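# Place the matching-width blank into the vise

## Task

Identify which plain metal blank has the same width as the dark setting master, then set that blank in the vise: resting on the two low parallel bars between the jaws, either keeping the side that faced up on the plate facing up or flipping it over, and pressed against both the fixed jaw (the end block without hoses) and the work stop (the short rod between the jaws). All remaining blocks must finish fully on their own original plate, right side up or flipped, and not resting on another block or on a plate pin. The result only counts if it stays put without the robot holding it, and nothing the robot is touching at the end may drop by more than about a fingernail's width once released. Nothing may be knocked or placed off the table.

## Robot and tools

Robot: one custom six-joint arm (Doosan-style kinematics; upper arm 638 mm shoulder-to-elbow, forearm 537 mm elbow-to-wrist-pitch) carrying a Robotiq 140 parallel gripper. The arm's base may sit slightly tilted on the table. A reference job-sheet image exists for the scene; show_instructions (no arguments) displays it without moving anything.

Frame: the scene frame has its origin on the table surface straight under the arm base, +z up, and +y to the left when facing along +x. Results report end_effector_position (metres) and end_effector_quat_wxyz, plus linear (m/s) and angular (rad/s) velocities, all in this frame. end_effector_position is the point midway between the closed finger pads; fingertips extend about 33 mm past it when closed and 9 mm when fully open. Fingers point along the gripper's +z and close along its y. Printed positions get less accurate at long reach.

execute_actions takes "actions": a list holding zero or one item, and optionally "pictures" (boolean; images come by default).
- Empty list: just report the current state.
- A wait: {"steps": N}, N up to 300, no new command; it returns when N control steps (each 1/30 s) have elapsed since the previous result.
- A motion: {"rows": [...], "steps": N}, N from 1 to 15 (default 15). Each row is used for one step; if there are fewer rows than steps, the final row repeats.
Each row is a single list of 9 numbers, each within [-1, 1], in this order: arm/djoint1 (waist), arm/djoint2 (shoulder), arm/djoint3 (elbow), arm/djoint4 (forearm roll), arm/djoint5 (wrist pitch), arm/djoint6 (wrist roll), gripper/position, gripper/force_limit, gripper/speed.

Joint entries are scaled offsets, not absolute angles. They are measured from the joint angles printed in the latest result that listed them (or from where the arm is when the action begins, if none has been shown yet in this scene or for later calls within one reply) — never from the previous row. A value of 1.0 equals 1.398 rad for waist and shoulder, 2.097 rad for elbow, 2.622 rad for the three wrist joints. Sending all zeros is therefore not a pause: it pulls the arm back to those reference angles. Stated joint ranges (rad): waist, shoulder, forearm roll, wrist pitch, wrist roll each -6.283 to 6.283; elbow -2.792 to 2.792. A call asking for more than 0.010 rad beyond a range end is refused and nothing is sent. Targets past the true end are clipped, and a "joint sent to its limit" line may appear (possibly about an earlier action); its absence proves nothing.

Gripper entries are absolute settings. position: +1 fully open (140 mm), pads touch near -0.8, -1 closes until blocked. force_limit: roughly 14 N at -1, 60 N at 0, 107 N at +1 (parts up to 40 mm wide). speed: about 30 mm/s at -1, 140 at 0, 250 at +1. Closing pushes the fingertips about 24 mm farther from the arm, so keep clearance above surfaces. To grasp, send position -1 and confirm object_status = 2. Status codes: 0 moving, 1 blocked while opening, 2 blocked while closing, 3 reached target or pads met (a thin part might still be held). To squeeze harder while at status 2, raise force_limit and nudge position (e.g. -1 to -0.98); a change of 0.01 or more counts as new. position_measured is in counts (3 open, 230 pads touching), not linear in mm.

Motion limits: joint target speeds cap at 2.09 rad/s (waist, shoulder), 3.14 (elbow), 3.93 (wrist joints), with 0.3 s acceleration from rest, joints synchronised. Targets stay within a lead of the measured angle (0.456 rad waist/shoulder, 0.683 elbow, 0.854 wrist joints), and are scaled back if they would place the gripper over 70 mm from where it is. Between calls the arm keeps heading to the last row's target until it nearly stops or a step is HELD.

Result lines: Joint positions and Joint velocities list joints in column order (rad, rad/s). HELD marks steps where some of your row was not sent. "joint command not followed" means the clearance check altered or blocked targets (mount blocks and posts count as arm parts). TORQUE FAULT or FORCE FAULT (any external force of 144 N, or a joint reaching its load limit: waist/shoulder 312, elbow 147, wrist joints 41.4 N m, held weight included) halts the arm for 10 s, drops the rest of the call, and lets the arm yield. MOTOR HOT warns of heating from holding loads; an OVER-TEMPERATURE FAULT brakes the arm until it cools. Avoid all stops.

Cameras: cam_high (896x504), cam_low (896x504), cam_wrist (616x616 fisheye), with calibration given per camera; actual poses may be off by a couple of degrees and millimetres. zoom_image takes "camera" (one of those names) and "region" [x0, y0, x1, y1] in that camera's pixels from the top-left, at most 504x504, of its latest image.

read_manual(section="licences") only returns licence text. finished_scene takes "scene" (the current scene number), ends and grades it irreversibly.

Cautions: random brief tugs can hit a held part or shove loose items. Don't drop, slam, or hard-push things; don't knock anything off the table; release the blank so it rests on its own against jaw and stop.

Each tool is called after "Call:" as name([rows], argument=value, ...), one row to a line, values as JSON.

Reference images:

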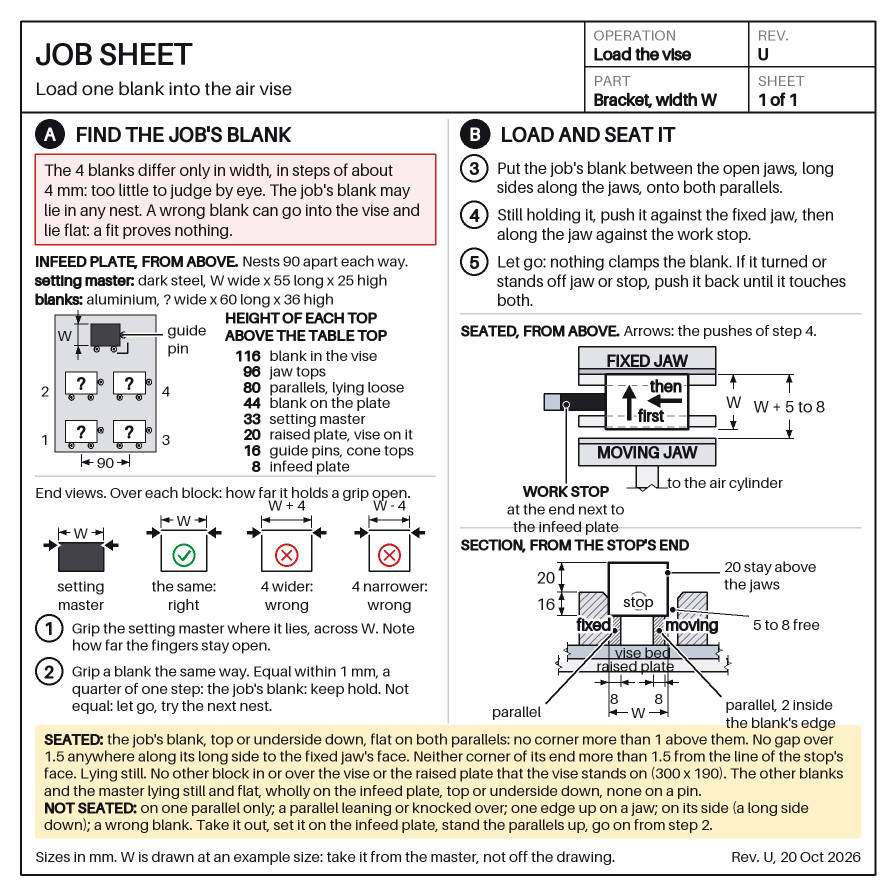

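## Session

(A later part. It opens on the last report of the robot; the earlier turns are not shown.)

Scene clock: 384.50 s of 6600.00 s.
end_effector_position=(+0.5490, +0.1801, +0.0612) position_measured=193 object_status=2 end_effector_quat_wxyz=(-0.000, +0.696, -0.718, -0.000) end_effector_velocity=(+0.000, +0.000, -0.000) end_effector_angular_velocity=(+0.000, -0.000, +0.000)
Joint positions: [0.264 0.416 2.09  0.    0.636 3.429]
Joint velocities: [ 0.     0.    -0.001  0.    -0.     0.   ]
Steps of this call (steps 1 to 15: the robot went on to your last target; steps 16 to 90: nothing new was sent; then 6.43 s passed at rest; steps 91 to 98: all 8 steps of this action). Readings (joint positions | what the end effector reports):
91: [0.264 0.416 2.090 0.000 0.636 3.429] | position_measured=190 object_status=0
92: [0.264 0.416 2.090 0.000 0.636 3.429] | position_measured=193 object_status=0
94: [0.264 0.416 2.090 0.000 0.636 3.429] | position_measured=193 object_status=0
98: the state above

Call:
execute_actions([
  {"rows": [[0,-0.005,-0.0016,0,0.004,0,-0.98,0.4,-0.6],[0,-0.012,-0.0039,0,0.0095,0,-0.98,0.4,-0.6],[0,-0.022,-0.0071,0,0.0174,0,-0.98,0.4,-0.6],[0,-0.034,-0.011,0,0.027,0,-0.98,0.4,-0.6],[0,-0.047,-0.0153,0,0.0373,0,-0.98,0.4,-0.6],[0,-0.06,-0.0195,0,0.0476,0,-0.98,0.4,-0.6],[0,-0.072,-0.0234,0,0.0571,0,-0.98,0.4,-0.6],[0,-0.08,-0.026,0,0.0634,0,-0.98,0.4,-0.6],[0,-0.08475,-0.02754,0,0.06721,0,-0.98,0.4,-0.6]], "steps": 14},
], pictures=false)

Call:
execute_actions([
  {"rows": [[-0.36585,0.1045,-0.16397,0,0.07542,-0.19506,-0.98,0.4,-0.6]], "steps": 15},
], pictures=false)

Call:
execute_actions([
  {"steps": 24},
])

Scene clock: 421.57 s of 6600.00 s.
end_effector_position=(+0.5489, +0.1801, +0.1498) position_measured=193 object_status=2 end_effector_quat_wxyz=(+0.000, +0.696, -0.718, -0.000) end_effector_velocity=(-0.004, -0.002, +0.001) end_effector_angular_velocity=(-0.003, +0.013, -0.001)
Joint positions: [0.264 0.298 2.032 0.    0.812 3.429]
Joint velocities: [-0.001 -0.001 -0.001  0.     0.015  0.   ]
Steps of this call (steps 1 to 15: the robot went on to your last target; steps 16 to 90: nothing new was sent; then 33.60 s passed at rest; steps 91 to 104: all 14 steps of this action). Readings (joint positions | what the end effector reports):
91: [0.264 0.416 2.090 0.000 0.636 3.429] | position_measured=193 object_status=2
92: [0.264 0.414 2.089 0.000 0.639 3.429] | position_measured=193 object_status=2
94: [0.264 0.401 2.083 0.000 0.659 3.429] | position_measured=193 object_status=2
98: [0.264 0.347 2.056 0.000 0.738 3.429] | position_measured=193 object_status=2
104: the state above

Scene clock: 422.07 s of 6600.00 s.
end_effector_position=(+0.6654, +0.0173, +0.1776) position_measured=193 object_status=2 end_effector_quat_wxyz=(+0.000, +0.698, -0.716, -0.000) end_effector_velocity=(+0.197, -0.434, +0.061) end_effector_angular_velocity=(+0.001, -0.001, -0.018)
Joint positions: [-0.02   0.38   1.839  0.     0.923  3.141]
Joint velocities: [-0.645  0.18  -0.422 -0.     0.242 -0.626]
Steps of this call (steps 1 to 15: all 15 steps of this action). Readings (joint positions | what the end effector reports):
1: [0.263 0.298 2.032 0.000 0.812 3.429] | position_measured=193 object_status=2
2: [0.260 0.299 2.029 0.000 0.814 3.424] | position_measured=193 object_status=2
4: [0.230 0.309 2.007 0.000 0.827 3.391] | position_measured=193 object_status=2
8: [0.135 0.337 1.941 0.000 0.865 3.293] | position_measured=193 object_status=2
15: the state above

Scene clock: 422.87 s of 6600.00 s.
end_effector_position=(+0.7139, -0.1499, +0.1997) position_measured=193 object_status=2 end_effector_quat_wxyz=(-0.000, +0.696, -0.718, -0.000) end_effector_velocity=(-0.000, -0.000, +0.001) end_effector_angular_velocity=(-0.000, -0.001, +0.000)
Joint positions: [-0.248  0.444  1.688  0.     1.009  2.917]
Joint velocities: [-0.    -0.002  0.    -0.     0.    -0.   ]
Steps of this call (steps 1 to 24: the robot went on to your last target). Readings (joint positions | what the end effector reports):
1: [-0.041 0.386 1.825 0.000 0.931 3.120] | position_measured=193 object_status=2
2: [-0.063 0.392 1.810 0.000 0.940 3.099] | position_measured=193 object_status=2
4: [-0.106 0.404 1.782 0.000 0.956 3.057] | position_measured=193 object_status=2
8: [-0.190 0.428 1.727 0.000 0.988 2.974] | position_measured=193 object_status=2
24: the state above
camera_calibration (this result's frames):
cam_wrist: T_world_to_cam=[[-0.994979, -0.0923782, -0.0385234, 0.709569], [-0.0999149, 0.939414, 0.327899, 0.16757], [0.00589866, 0.330102, -0.943927, 0.402432], [0, 0, 0, 1]] pos_world=[0.720375, -0.224713, 0.352256]

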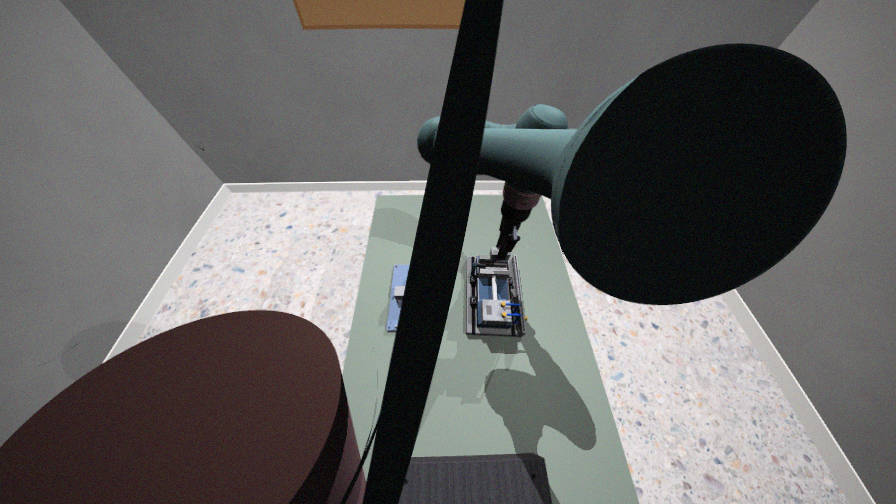

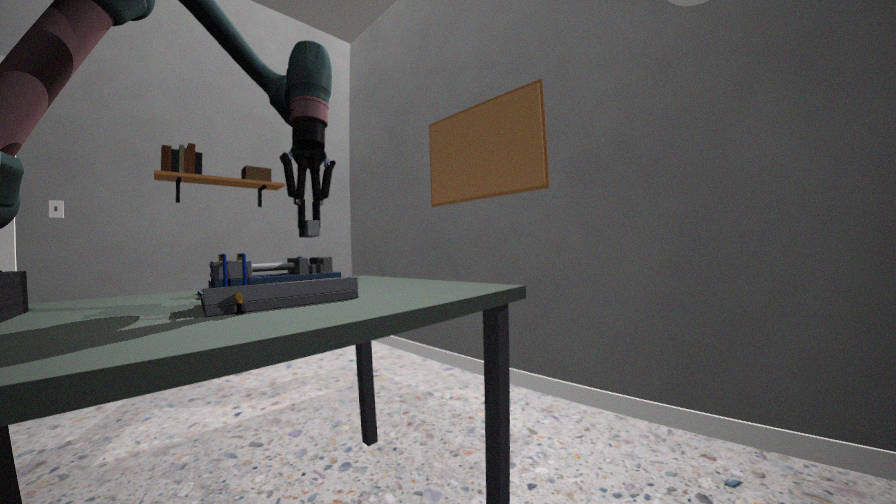

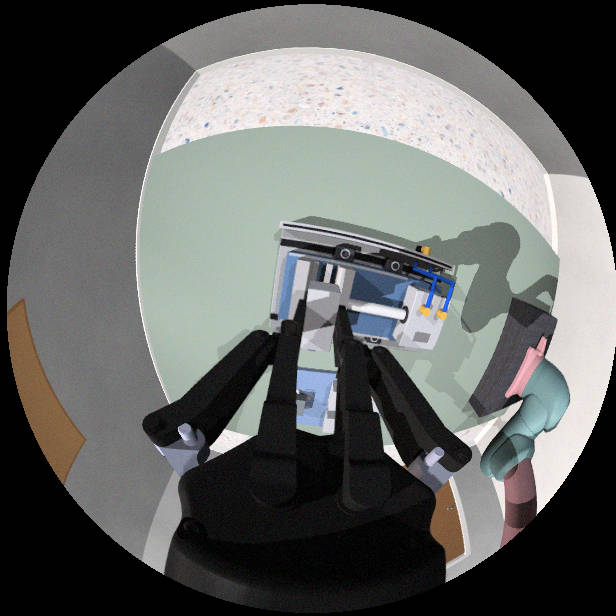

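Call:
zoom_image(camera="cam_wrist", region=[270, 240, 380, 350])

Call:
zoom_image(camera="cam_low", region=[270, 190, 360, 290])

Region (270, 240, 380, 350) of cam_wrist's 616x616 image, scaled by 4.582, with more detail than that image has.

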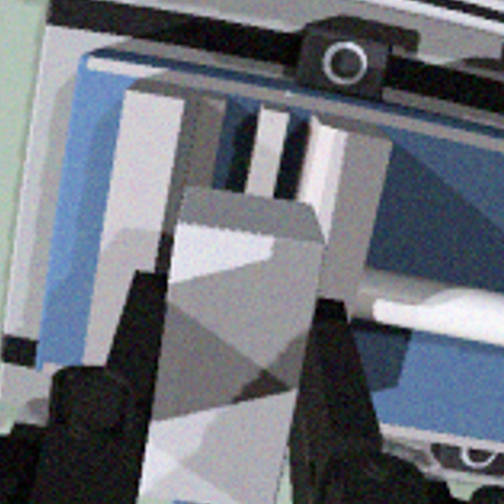

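Region (270, 190, 360, 290) of cam_low's 896x504 image, scaled by 5.040, with more detail than that image has; it fills the left 454 columns of this view, and the rest is white.

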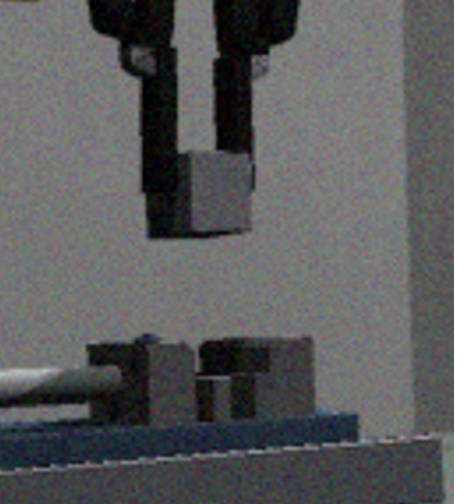

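Call:
execute_actions([
  {"rows": [[-0.001,0.004,0.0021,0,-0.0038,0.003,-0.98,0.4,-0.6],[-0.002,0.009,0.0048,0,-0.0087,0.006,-0.98,0.4,-0.6],[-0.003,0.014,0.0075,0,-0.0135,0.01,-0.98,0.4,-0.6],[-0.0042,0.019,0.0102,0,-0.0183,0.013,-0.98,0.4,-0.6],[-0.005,0.023,0.0123,0,-0.0221,0.016,-0.98,0.4,-0.6],[-0.00574,0.02612,0.014,0,-0.02512,0.01792,-0.98,0.4,-0.6]], "steps": 15},
])

Call:
zoom_image(camera="cam_wrist", region=[270, 240, 380, 350])

Call:
zoom_image(camera="cam_low", region=[270, 190, 360, 290])

Scene clock: 513.40 s of 6600.00 s.
end_effector_position=(+0.7137, -0.1559, +0.1600) position_measured=193 object_status=2 end_effector_quat_wxyz=(-0.000, +0.676, -0.737, -0.000) end_effector_velocity=(-0.001, +0.000, -0.002) end_effector_angular_velocity=(+0.001, +0.003, -0.001)
Joint positions: [-0.256  0.48   1.718  0.     0.944  2.964]
Joint velocities: [-0.     0.002  0.001 -0.     0.     0.001]
Steps of this call (steps 1 to 15: the robot went on to your last target; steps 16 to 90: nothing new was sent; then 87.03 s passed at rest; steps 91 to 105: all 15 steps of this action). Readings (joint positions | what the end effector reports):
91: [-0.248 0.444 1.688 0.000 1.009 2.917] | position_measured=193 object_status=2
92: [-0.248 0.446 1.689 0.000 1.006 2.920] | position_measured=193 object_status=2
94: [-0.251 0.456 1.697 0.000 0.989 2.932] | position_measured=193 object_status=2
98: [-0.255 0.478 1.716 0.000 0.948 2.961] | position_measured=193 object_status=2
105: the state above
camera_calibration (this result's frames):
cam_wrist: T_world_to_cam=[[-0.998551, -0.0375431, -0.0385622, 0.718408], [-0.0481346, 0.9435, 0.327858, 0.149861], [0.0240747, 0.329239, -0.94394, 0.353902], [0, 0, 0, 1]] pos_world=[0.71606, -0.230941, 0.312632]

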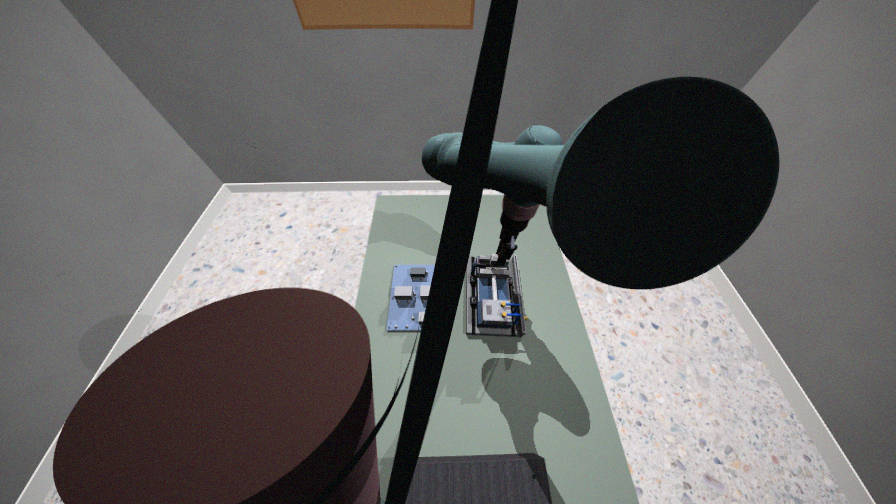

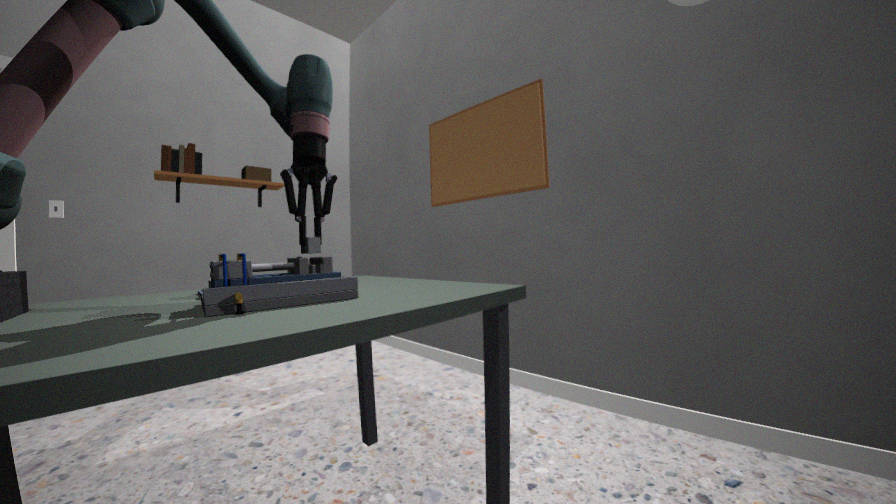

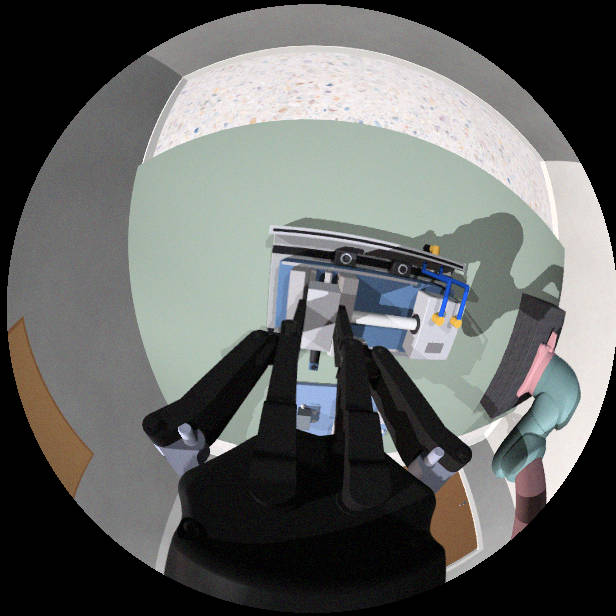

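Region (270, 240, 380, 350) of cam_wrist's 616x616 image, scaled by 4.582, with more detail than that image has.

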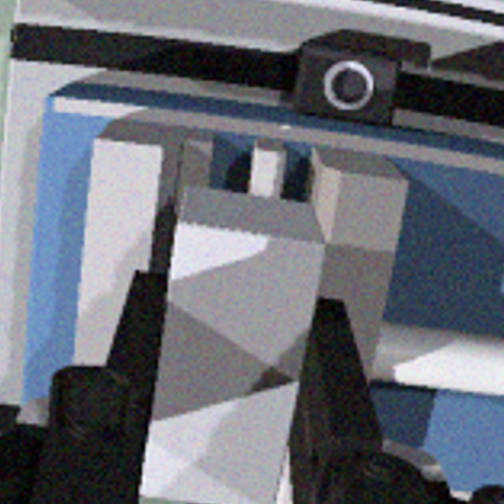

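Region (270, 190, 360, 290) of cam_low's 896x504 image, scaled by 5.040, with more detail than that image has; it fills the left 454 columns of this view, and the rest is white.

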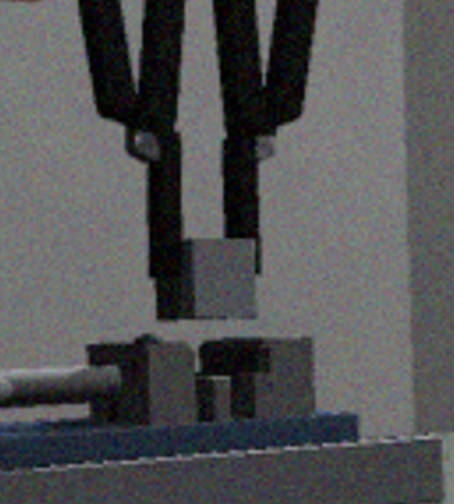

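Call:
execute_actions([
  {"rows": [[0,0.0014,0.00069,0,-0.0013,0,-0.98,0.4,-0.6],[0,0.0028,0.00138,0,-0.00259,0,-0.98,0.4,-0.6],[0,0.0042,0.00206,0,-0.00389,0,-0.98,0.4,-0.6],[0,0.0056,0.00275,0,-0.00519,0,-0.98,0.4,-0.6],[0,0.007,0.00344,0,-0.00648,0,-0.98,0.4,-0.6],[0,0.0084,0.00413,0,-0.00778,0,-0.98,0.4,-0.6],[0,0.0098,0.00482,0,-0.00908,0,-0.98,0.4,-0.6],[0,0.0112,0.0055,0,-0.01037,0,-0.98,0.4,-0.6],[0,0.0126,0.00619,0,-0.01167,0,-0.98,0.4,-0.6],[0,0.014,0.00688,0,-0.01297,0,-0.98,0.4,-0.6],[0,0.0154,0.00757,0,-0.01426,0,-0.98,0.4,-0.6],[0,0.01676,0.008237,0,-0.015524,0,-0.98,0.4,-0.6]], "steps": 15},
], pictures=false)

Call:
execute_actions([
  {"steps": 6},
])

Call:
zoom_image(camera="cam_wrist", region=[270, 260, 380, 380])

Call:
zoom_image(camera="cam_low", region=[280, 230, 340, 285])

Scene clock: 558.83 s of 6600.00 s.
end_effector_position=(+0.7136, -0.1559, +0.1358) position_measured=193 object_status=2 end_effector_quat_wxyz=(-0.000, +0.676, -0.737, -0.000) end_effector_velocity=(+0.002, -0.001, -0.007) end_effector_angular_velocity=(-0.001, -0.005, -0.000)
Joint positions: [-0.256  0.504  1.735  0.     0.904  2.964]
Joint velocities: [-0.     0.006  0.005  0.    -0.017 -0.   ]
Steps of this call (steps 1 to 15: the robot went on to your last target; steps 16 to 90: nothing new was sent; then 41.93 s passed at rest; steps 91 to 105: all 15 steps of this action). Readings (joint positions | what the end effector reports):
91: [-0.256 0.481 1.718 0.000 0.944 2.964] | position_measured=193 object_status=2
92: [-0.256 0.481 1.718 0.000 0.942 2.964] | position_measured=193 object_status=2
94: [-0.256 0.484 1.721 0.000 0.937 2.964] | position_measured=193 object_status=2
98: [-0.256 0.492 1.726 0.000 0.923 2.964] | position_measured=193 object_status=2
105: the state above

Scene clock: 559.03 s of 6600.00 s.
end_effector_position=(+0.7137, -0.1559, +0.1356) position_measured=193 object_status=2 end_effector_quat_wxyz=(-0.000, +0.676, -0.737, -0.000) end_effector_velocity=(+0.000, -0.000, +0.001) end_effector_angular_velocity=(-0.000, -0.002, -0.001)
Joint positions: [-0.256  0.504  1.735  0.     0.903  2.964]
Joint velocities: [-0.    -0.001 -0.001 -0.    -0.     0.   ]
Steps of this call (steps 1 to 6: the robot went on to your last target). Readings (joint positions | what the end effector reports):
1: [-0.256 0.504 1.735 0.000 0.903 2.964] | position_measured=193 object_status=2
2: [-0.256 0.504 1.735 0.000 0.903 2.964] | position_measured=193 object_status=2
4: [-0.256 0.504 1.735 0.000 0.903 2.964] | position_measured=193 object_status=2
6: the state above
camera_calibration (this result's frames):
cam_wrist: T_world_to_cam=[[-0.998551, -0.0375109, -0.0385796, 0.717469], [-0.0481095, 0.943506, 0.327845, 0.157876], [0.0241024, 0.329226, -0.943944, 0.330778], [0, 0, 0, 1]] pos_world=[0.716052, -0.230944, 0.288157]

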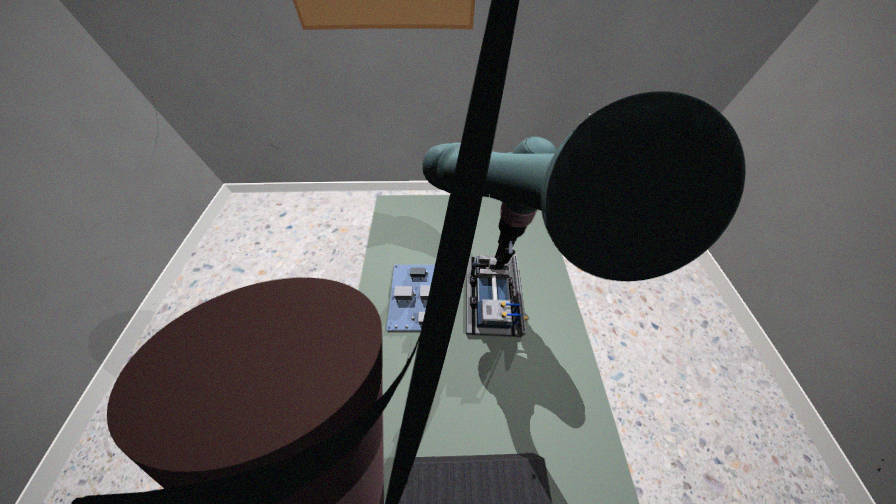

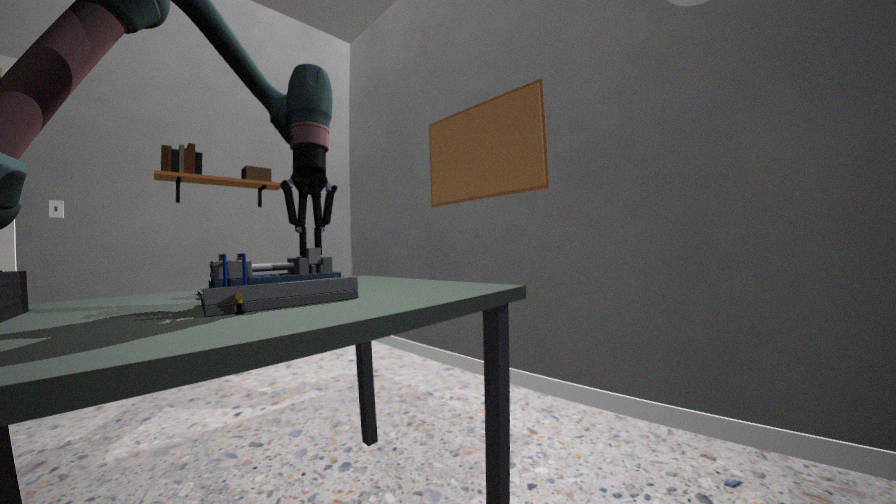

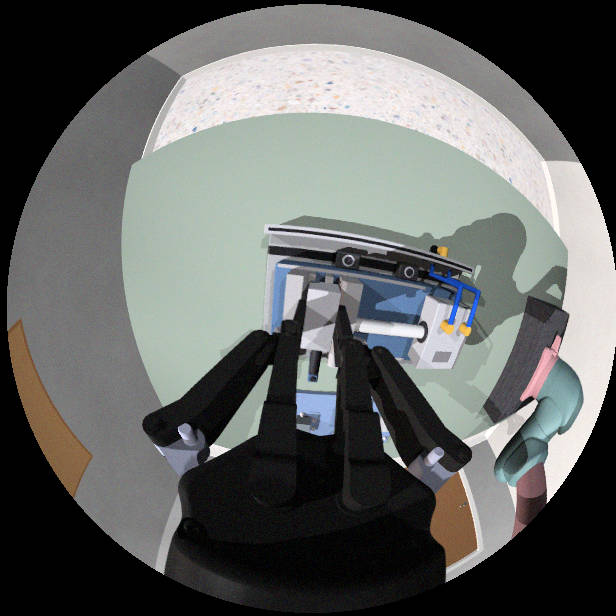

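Region (270, 260, 380, 380) of cam_wrist's 616x616 image, scaled by 4.200, with more detail than that image has; it fills the left 462 columns of this view, and the rest is white.

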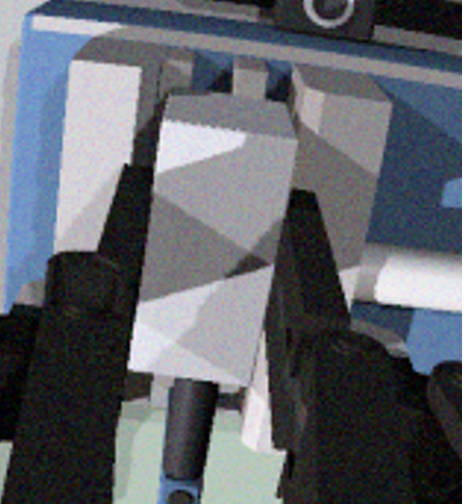

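Region (280, 230, 340, 285) of cam_low's 896x504 image, scaled by 8.400, with more detail than that image has; it fills the top 462 rows of this view, and the rest is white.

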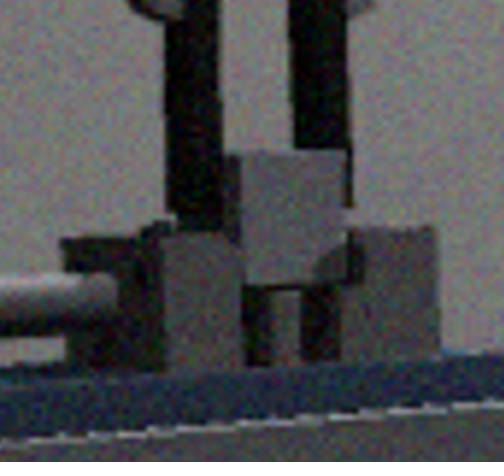

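Call:
execute_actions([
  {"rows": [[0.00004,0.00022,-0.00026,0,0.00009,0.00002,-0.98,0.4,-0.6],[0.00009,0.00044,-0.00051,0,0.00017,0.00005,-0.98,0.4,-0.6],[0.00013,0.00066,-0.00077,0,0.00026,0.00007,-0.98,0.4,-0.6],[0.00017,0.00089,-0.00102,0,0.00035,0.00009,-0.98,0.4,-0.6],[0.00022,0.00111,-0.00128,0,0.00043,0.00012,-0.98,0.4,-0.6],[0.00026,0.00133,-0.00153,0,0.00052,0.00014,-0.98,0.4,-0.6],[0.0003,0.00155,-0.00179,0,0.0006,0.00016,-0.98,0.4,-0.6],[0.00035,0.00177,-0.00204,0,0.00069,0.00018,-0.98,0.4,-0.6],[0.00039,0.00199,-0.0023,0,0.00078,0.00021,-0.98,0.4,-0.6],[0.00043,0.00221,-0.00255,0,0.00086,0.00023,-0.98,0.4,-0.6]], "steps": 15},
])

Call:
zoom_image(camera="cam_wrist", region=[290, 265, 360, 315])

Scene clock: 600.53 s of 6600.00 s.
end_effector_position=(+0.7161, -0.1561, +0.1355) position_measured=193 object_status=2 end_effector_quat_wxyz=(-0.000, +0.676, -0.737, -0.000) end_effector_velocity=(+0.001, -0.000, +0.001) end_effector_angular_velocity=(-0.000, -0.002, +0.000)
Joint positions: [-0.255  0.507  1.73   0.     0.905  2.965]
Joint velocities: [ 0.    -0.    -0.002  0.    -0.     0.   ]
Steps of this call (steps 1 to 15: the robot went on to your last target; steps 16 to 90: nothing new was sent; then 38.00 s passed at rest; steps 91 to 105: all 15 steps of this action). Readings (joint positions | what the end effector reports):
91: [-0.256 0.504 1.735 0.000 0.903 2.964] | position_measured=193 object_status=2
92: [-0.256 0.504 1.735 0.000 0.903 2.964] | position_measured=193 object_status=2
94: [-0.256 0.504 1.735 0.000 0.903 2.964] | position_measured=193 object_status=2
98: [-0.256 0.506 1.732 0.000 0.904 2.965] | position_measured=193 object_status=2
105: the state above
camera_calibration (this result's frames):
cam_wrist: T_world_to_cam=[[-0.998556, -0.0375094, -0.0384542, 0.719853], [-0.0480679, 0.943495, 0.327883, 0.15815], [0.0239826, 0.329258, -0.943935, 0.330846], [0, 0, 0, 1]] pos_world=[0.718481, -0.231147, 0.288124]

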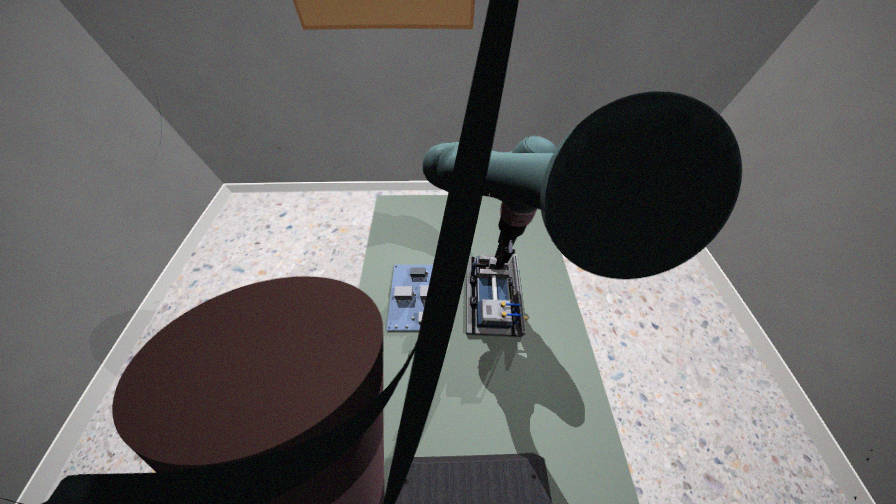

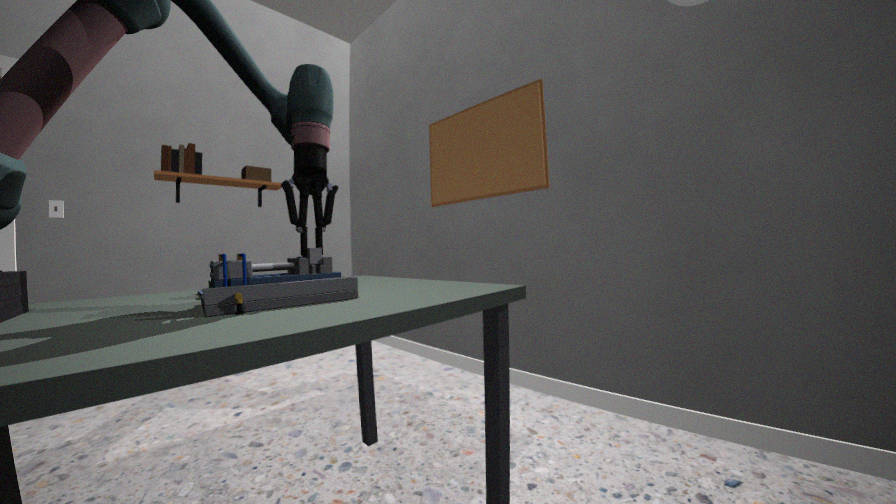

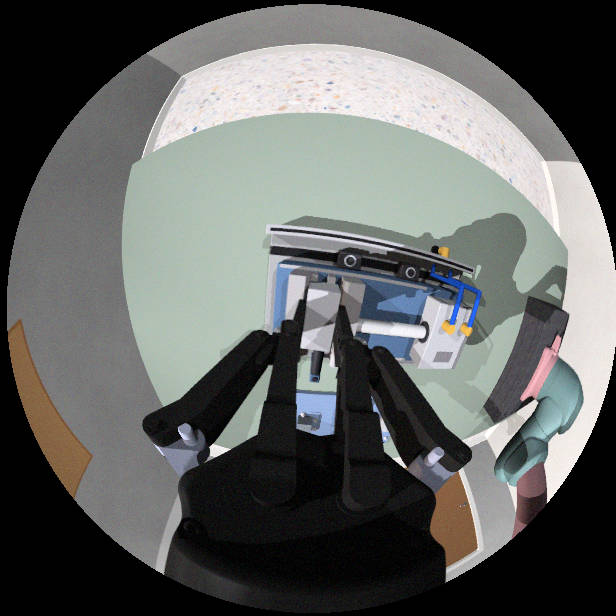

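Region (290, 265, 360, 315) of cam_wrist's 616x616 image, scaled by 7.200, with more detail than that image has; it fills the top 360 rows of this view, and the rest is white.

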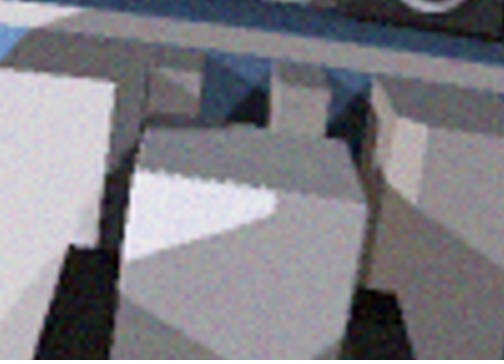

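Call:
execute_actions([
  {"rows": [[0.00096,-0.00012,0.00013,0,-0.00005,0.00051,-0.98,0.4,-0.6],[0.00193,-0.00023,0.00027,0,-0.00009,0.00103,-0.98,0.4,-0.6],[0.0029,-0.00035,0.0004,0,-0.00014,0.00154,-0.98,0.4,-0.6],[0.00386,-0.00046,0.00053,0,-0.00018,0.00206,-0.98,0.4,-0.6],[0.00483,-0.00058,0.00067,0,-0.00023,0.00257,-0.98,0.4,-0.6],[0.00579,-0.0007,0.0008,0,-0.00027,0.00308,-0.98,0.4,-0.6],[0.00676,-0.00081,0.00094,0,-0.00032,0.0036,-0.98,0.4,-0.6],[0.00772,-0.00093,0.00107,0,-0.00036,0.00411,-0.98,0.4,-0.6],[0.00869,-0.00104,0.0012,0,-0.00041,0.00463,-0.98,0.4,-0.6],[0.00965,-0.00116,0.00134,0,-0.00045,0.00514,-0.98,0.4,-0.6],[0.0102,-0.00122,0.00141,0,-0.00048,0.00543,-0.98,0.4,-0.6],[0.010615,-0.001276,0.001471,0,-0.000497,0.005654,-0.98,0.4,-0.6]], "steps": 15},
], pictures=false)

Call:
execute_actions([
  {"steps": 5},
])

Call:
zoom_image(camera="cam_wrist", region=[270, 250, 380, 380])

Scene clock: 630.43 s of 6600.00 s.
end_effector_position=(+0.7170, -0.1452, +0.1356) position_measured=193 object_status=2 end_effector_quat_wxyz=(-0.000, +0.676, -0.737, -0.000) end_effector_velocity=(-0.001, +0.002, -0.002) end_effector_angular_velocity=(+0.001, +0.003, -0.001)
Joint positions: [-0.241  0.505  1.733  0.     0.904  2.98 ]
Joint velocities: [ 0.003  0.002  0.002 -0.    -0.     0.004]
Steps of this call (steps 1 to 15: the robot went on to your last target; steps 16 to 90: nothing new was sent; then 26.40 s passed at rest; steps 91 to 105: all 15 steps of this action). Readings (joint positions | what the end effector reports):
91: [-0.255 0.507 1.730 0.000 0.905 2.965] | position_measured=193 object_status=2
92: [-0.255 0.507 1.730 0.000 0.905 2.965] | position_measured=193 object_status=2
94: [-0.253 0.507 1.730 0.000 0.905 2.968] | position_measured=193 object_status=2
98: [-0.247 0.506 1.731 0.000 0.904 2.973] | position_measured=193 object_status=2
105: the state above

Scene clock: 630.60 s of 6600.00 s.
end_effector_position=(+0.7169, -0.1451, +0.1355) position_measured=193 object_status=2 end_effector_quat_wxyz=(-0.000, +0.676, -0.737, -0.000) end_effector_velocity=(+0.001, -0.001, +0.001) end_effector_angular_velocity=(-0.001, -0.002, -0.000)
Joint positions: [-0.241  0.505  1.733  0.     0.904  2.98 ]
Joint velocities: [-0.    -0.    -0.002 -0.    -0.     0.   ]
Steps of this call (steps 1 to 5: the robot went on to your last target). Readings (joint positions | what the end effector reports):
1: [-0.241 0.505 1.733 0.000 0.904 2.980] | position_measured=193 object_status=2
2: [-0.241 0.505 1.733 0.000 0.904 2.980] | position_measured=193 object_status=2
4: [-0.241 0.505 1.733 0.000 0.904 2.980] | position_measured=193 object_status=2
5: the state above
camera_calibration (this result's frames):
cam_wrist: T_world_to_cam=[[-0.998553, -0.0375504, -0.0384851, 0.721132], [-0.0481155, 0.943509, 0.327836, 0.147879], [0.0240006, 0.329213, -0.943951, 0.32721], [0, 0, 0, 1]] pos_world=[0.719351, -0.220168, 0.288143]

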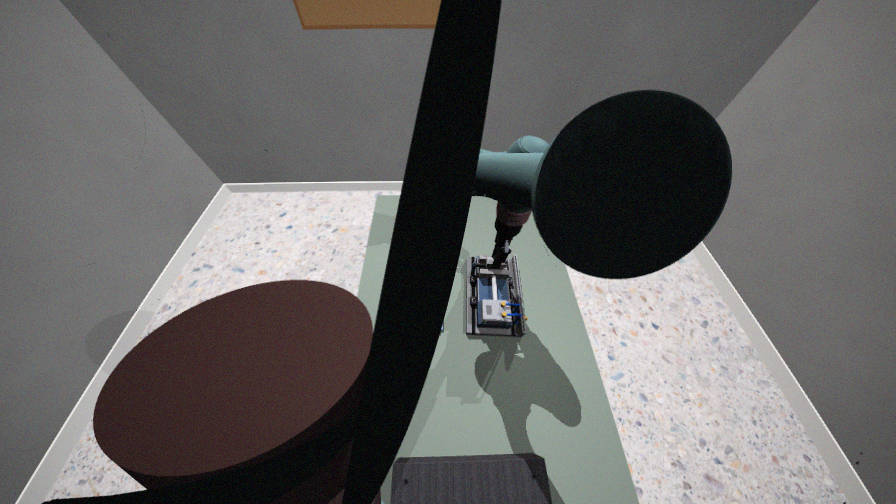

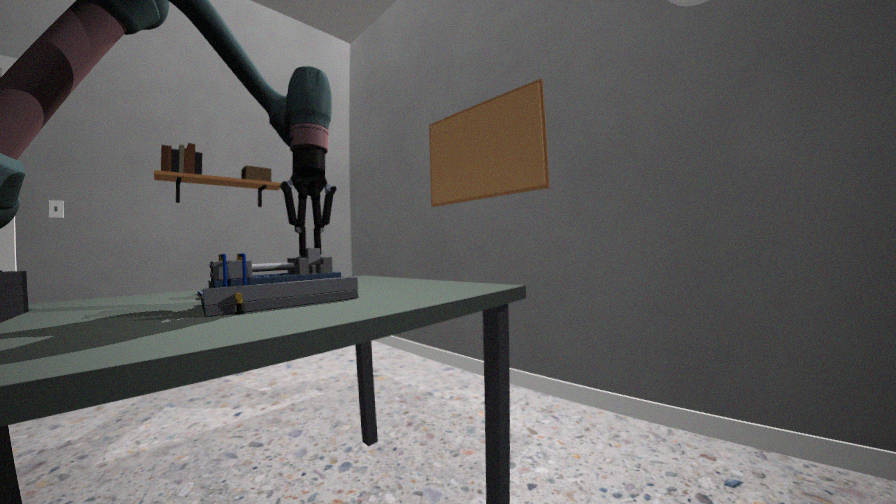

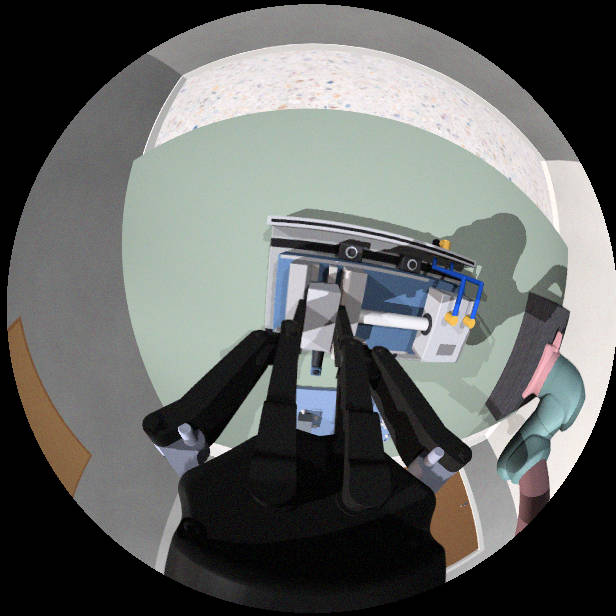

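Region (270, 250, 380, 380) of cam_wrist's 616x616 image, scaled by 3.877, with more detail than that image has; it fills the left 426 columns of this view, and the rest is white.

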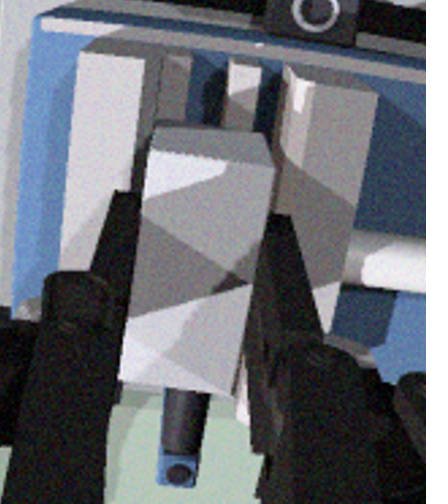

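Call:
zoom_image(camera="cam_high", region=[462, 245, 522, 285])

Region (462, 245, 522, 285) of cam_high's 896x504 image, scaled by 8.400, with more detail than that image has.

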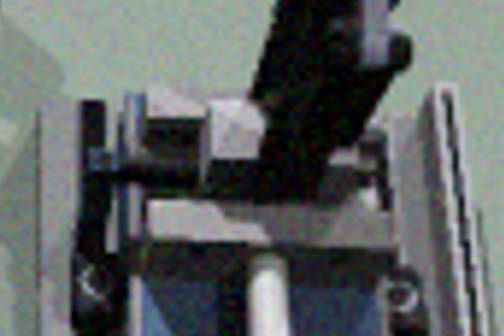

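Call:
execute_actions([
  {"rows": [[0.00019,-0.00002,0.00002,0,-0.00001,0.0001,-0.98,0.4,-0.6],[0.00038,-0.00004,0.00005,0,-0.00002,0.0002,-0.98,0.4,-0.6],[0.00058,-0.00006,0.00007,0,-0.00002,0.00031,-0.98,0.4,-0.6],[0.00077,-0.00008,0.0001,0,-0.00003,0.00041,-0.98,0.4,-0.6],[0.00096,-0.0001,0.00012,0,-0.00004,0.00051,-0.98,0.4,-0.6],[0.00116,-0.00012,0.00014,0,-0.00005,0.00062,-0.98,0.4,-0.6],[0.00135,-0.00014,0.00017,0,-0.00006,0.00072,-0.98,0.4,-0.6],[0.00145,-0.00015,0.00018,0,-0.00006,0.00077,-0.98,0.4,-0.6]], "steps": 14},
])

Call:
zoom_image(camera="cam_wrist", region=[290, 255, 360, 315])

Scene clock: 642.37 s of 6600.00 s.
end_effector_position=(+0.7171, -0.1436, +0.1355) position_measured=193 object_status=2 end_effector_quat_wxyz=(-0.000, +0.676, -0.737, -0.000) end_effector_velocity=(+0.000, +0.001, +0.000) end_effector_angular_velocity=(-0.000, -0.001, +0.001)
Joint positions: [-0.239  0.505  1.733  0.     0.904  2.982]
Joint velocities: [ 0.001 -0.     0.     0.    -0.001 -0.   ]
Steps of this call (steps 1 to 15: the robot went on to your last target; steps 16 to 90: nothing new was sent; then 8.30 s passed at rest; steps 91 to 104: all 14 steps of this action). Readings (joint positions | what the end effector reports):
91: [-0.241 0.505 1.733 0.000 0.904 2.980] | position_measured=193 object_status=2
92: [-0.240 0.505 1.733 0.000 0.904 2.980] | position_measured=193 object_status=2
94: [-0.240 0.505 1.733 0.000 0.904 2.980] | position_measured=193 object_status=2
98: [-0.239 0.505 1.733 0.000 0.904 2.981] | position_measured=193 object_status=2
104: the state above
camera_calibration (this result's frames):
cam_wrist: T_world_to_cam=[[-0.998556, -0.0375242, -0.0384379, 0.721292], [-0.0480765, 0.943493, 0.327886, 0.146426], [0.0239622, 0.329261, -0.943935, 0.326737], [0, 0, 0, 1]] pos_world=[0.719461, -0.218668, 0.288132]

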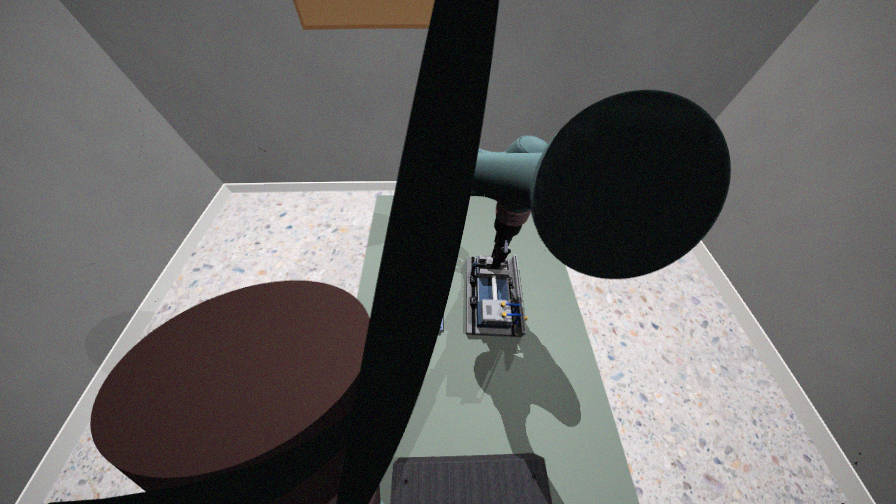

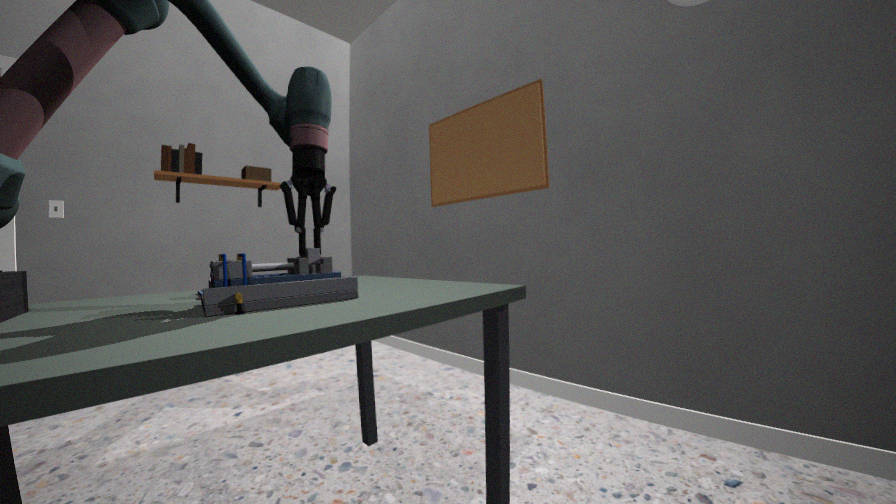

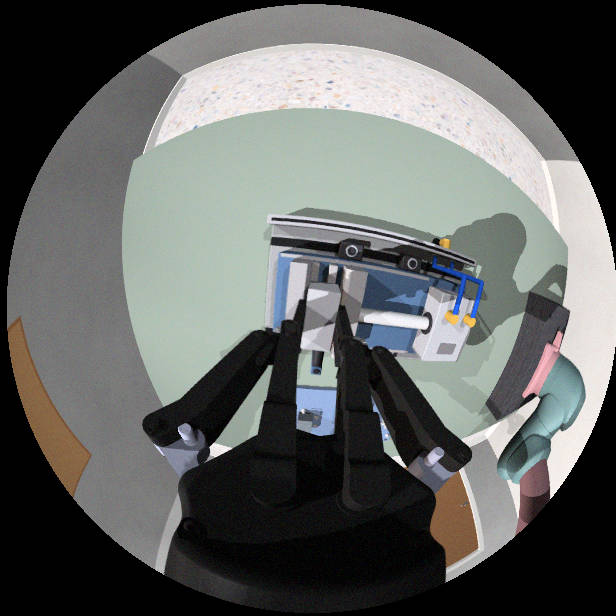

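Region (290, 255, 360, 315) of cam_wrist's 616x616 image, scaled by 7.200, with more detail than that image has; it fills the top 432 rows of this view, and the rest is white.

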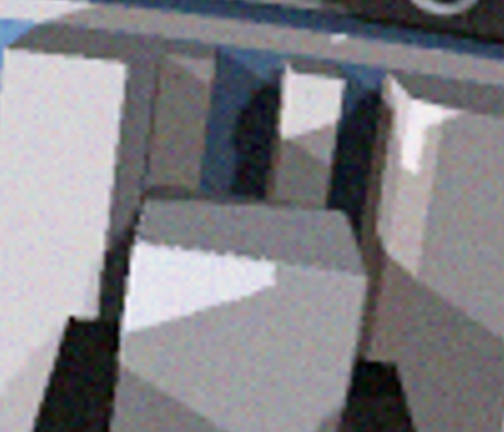

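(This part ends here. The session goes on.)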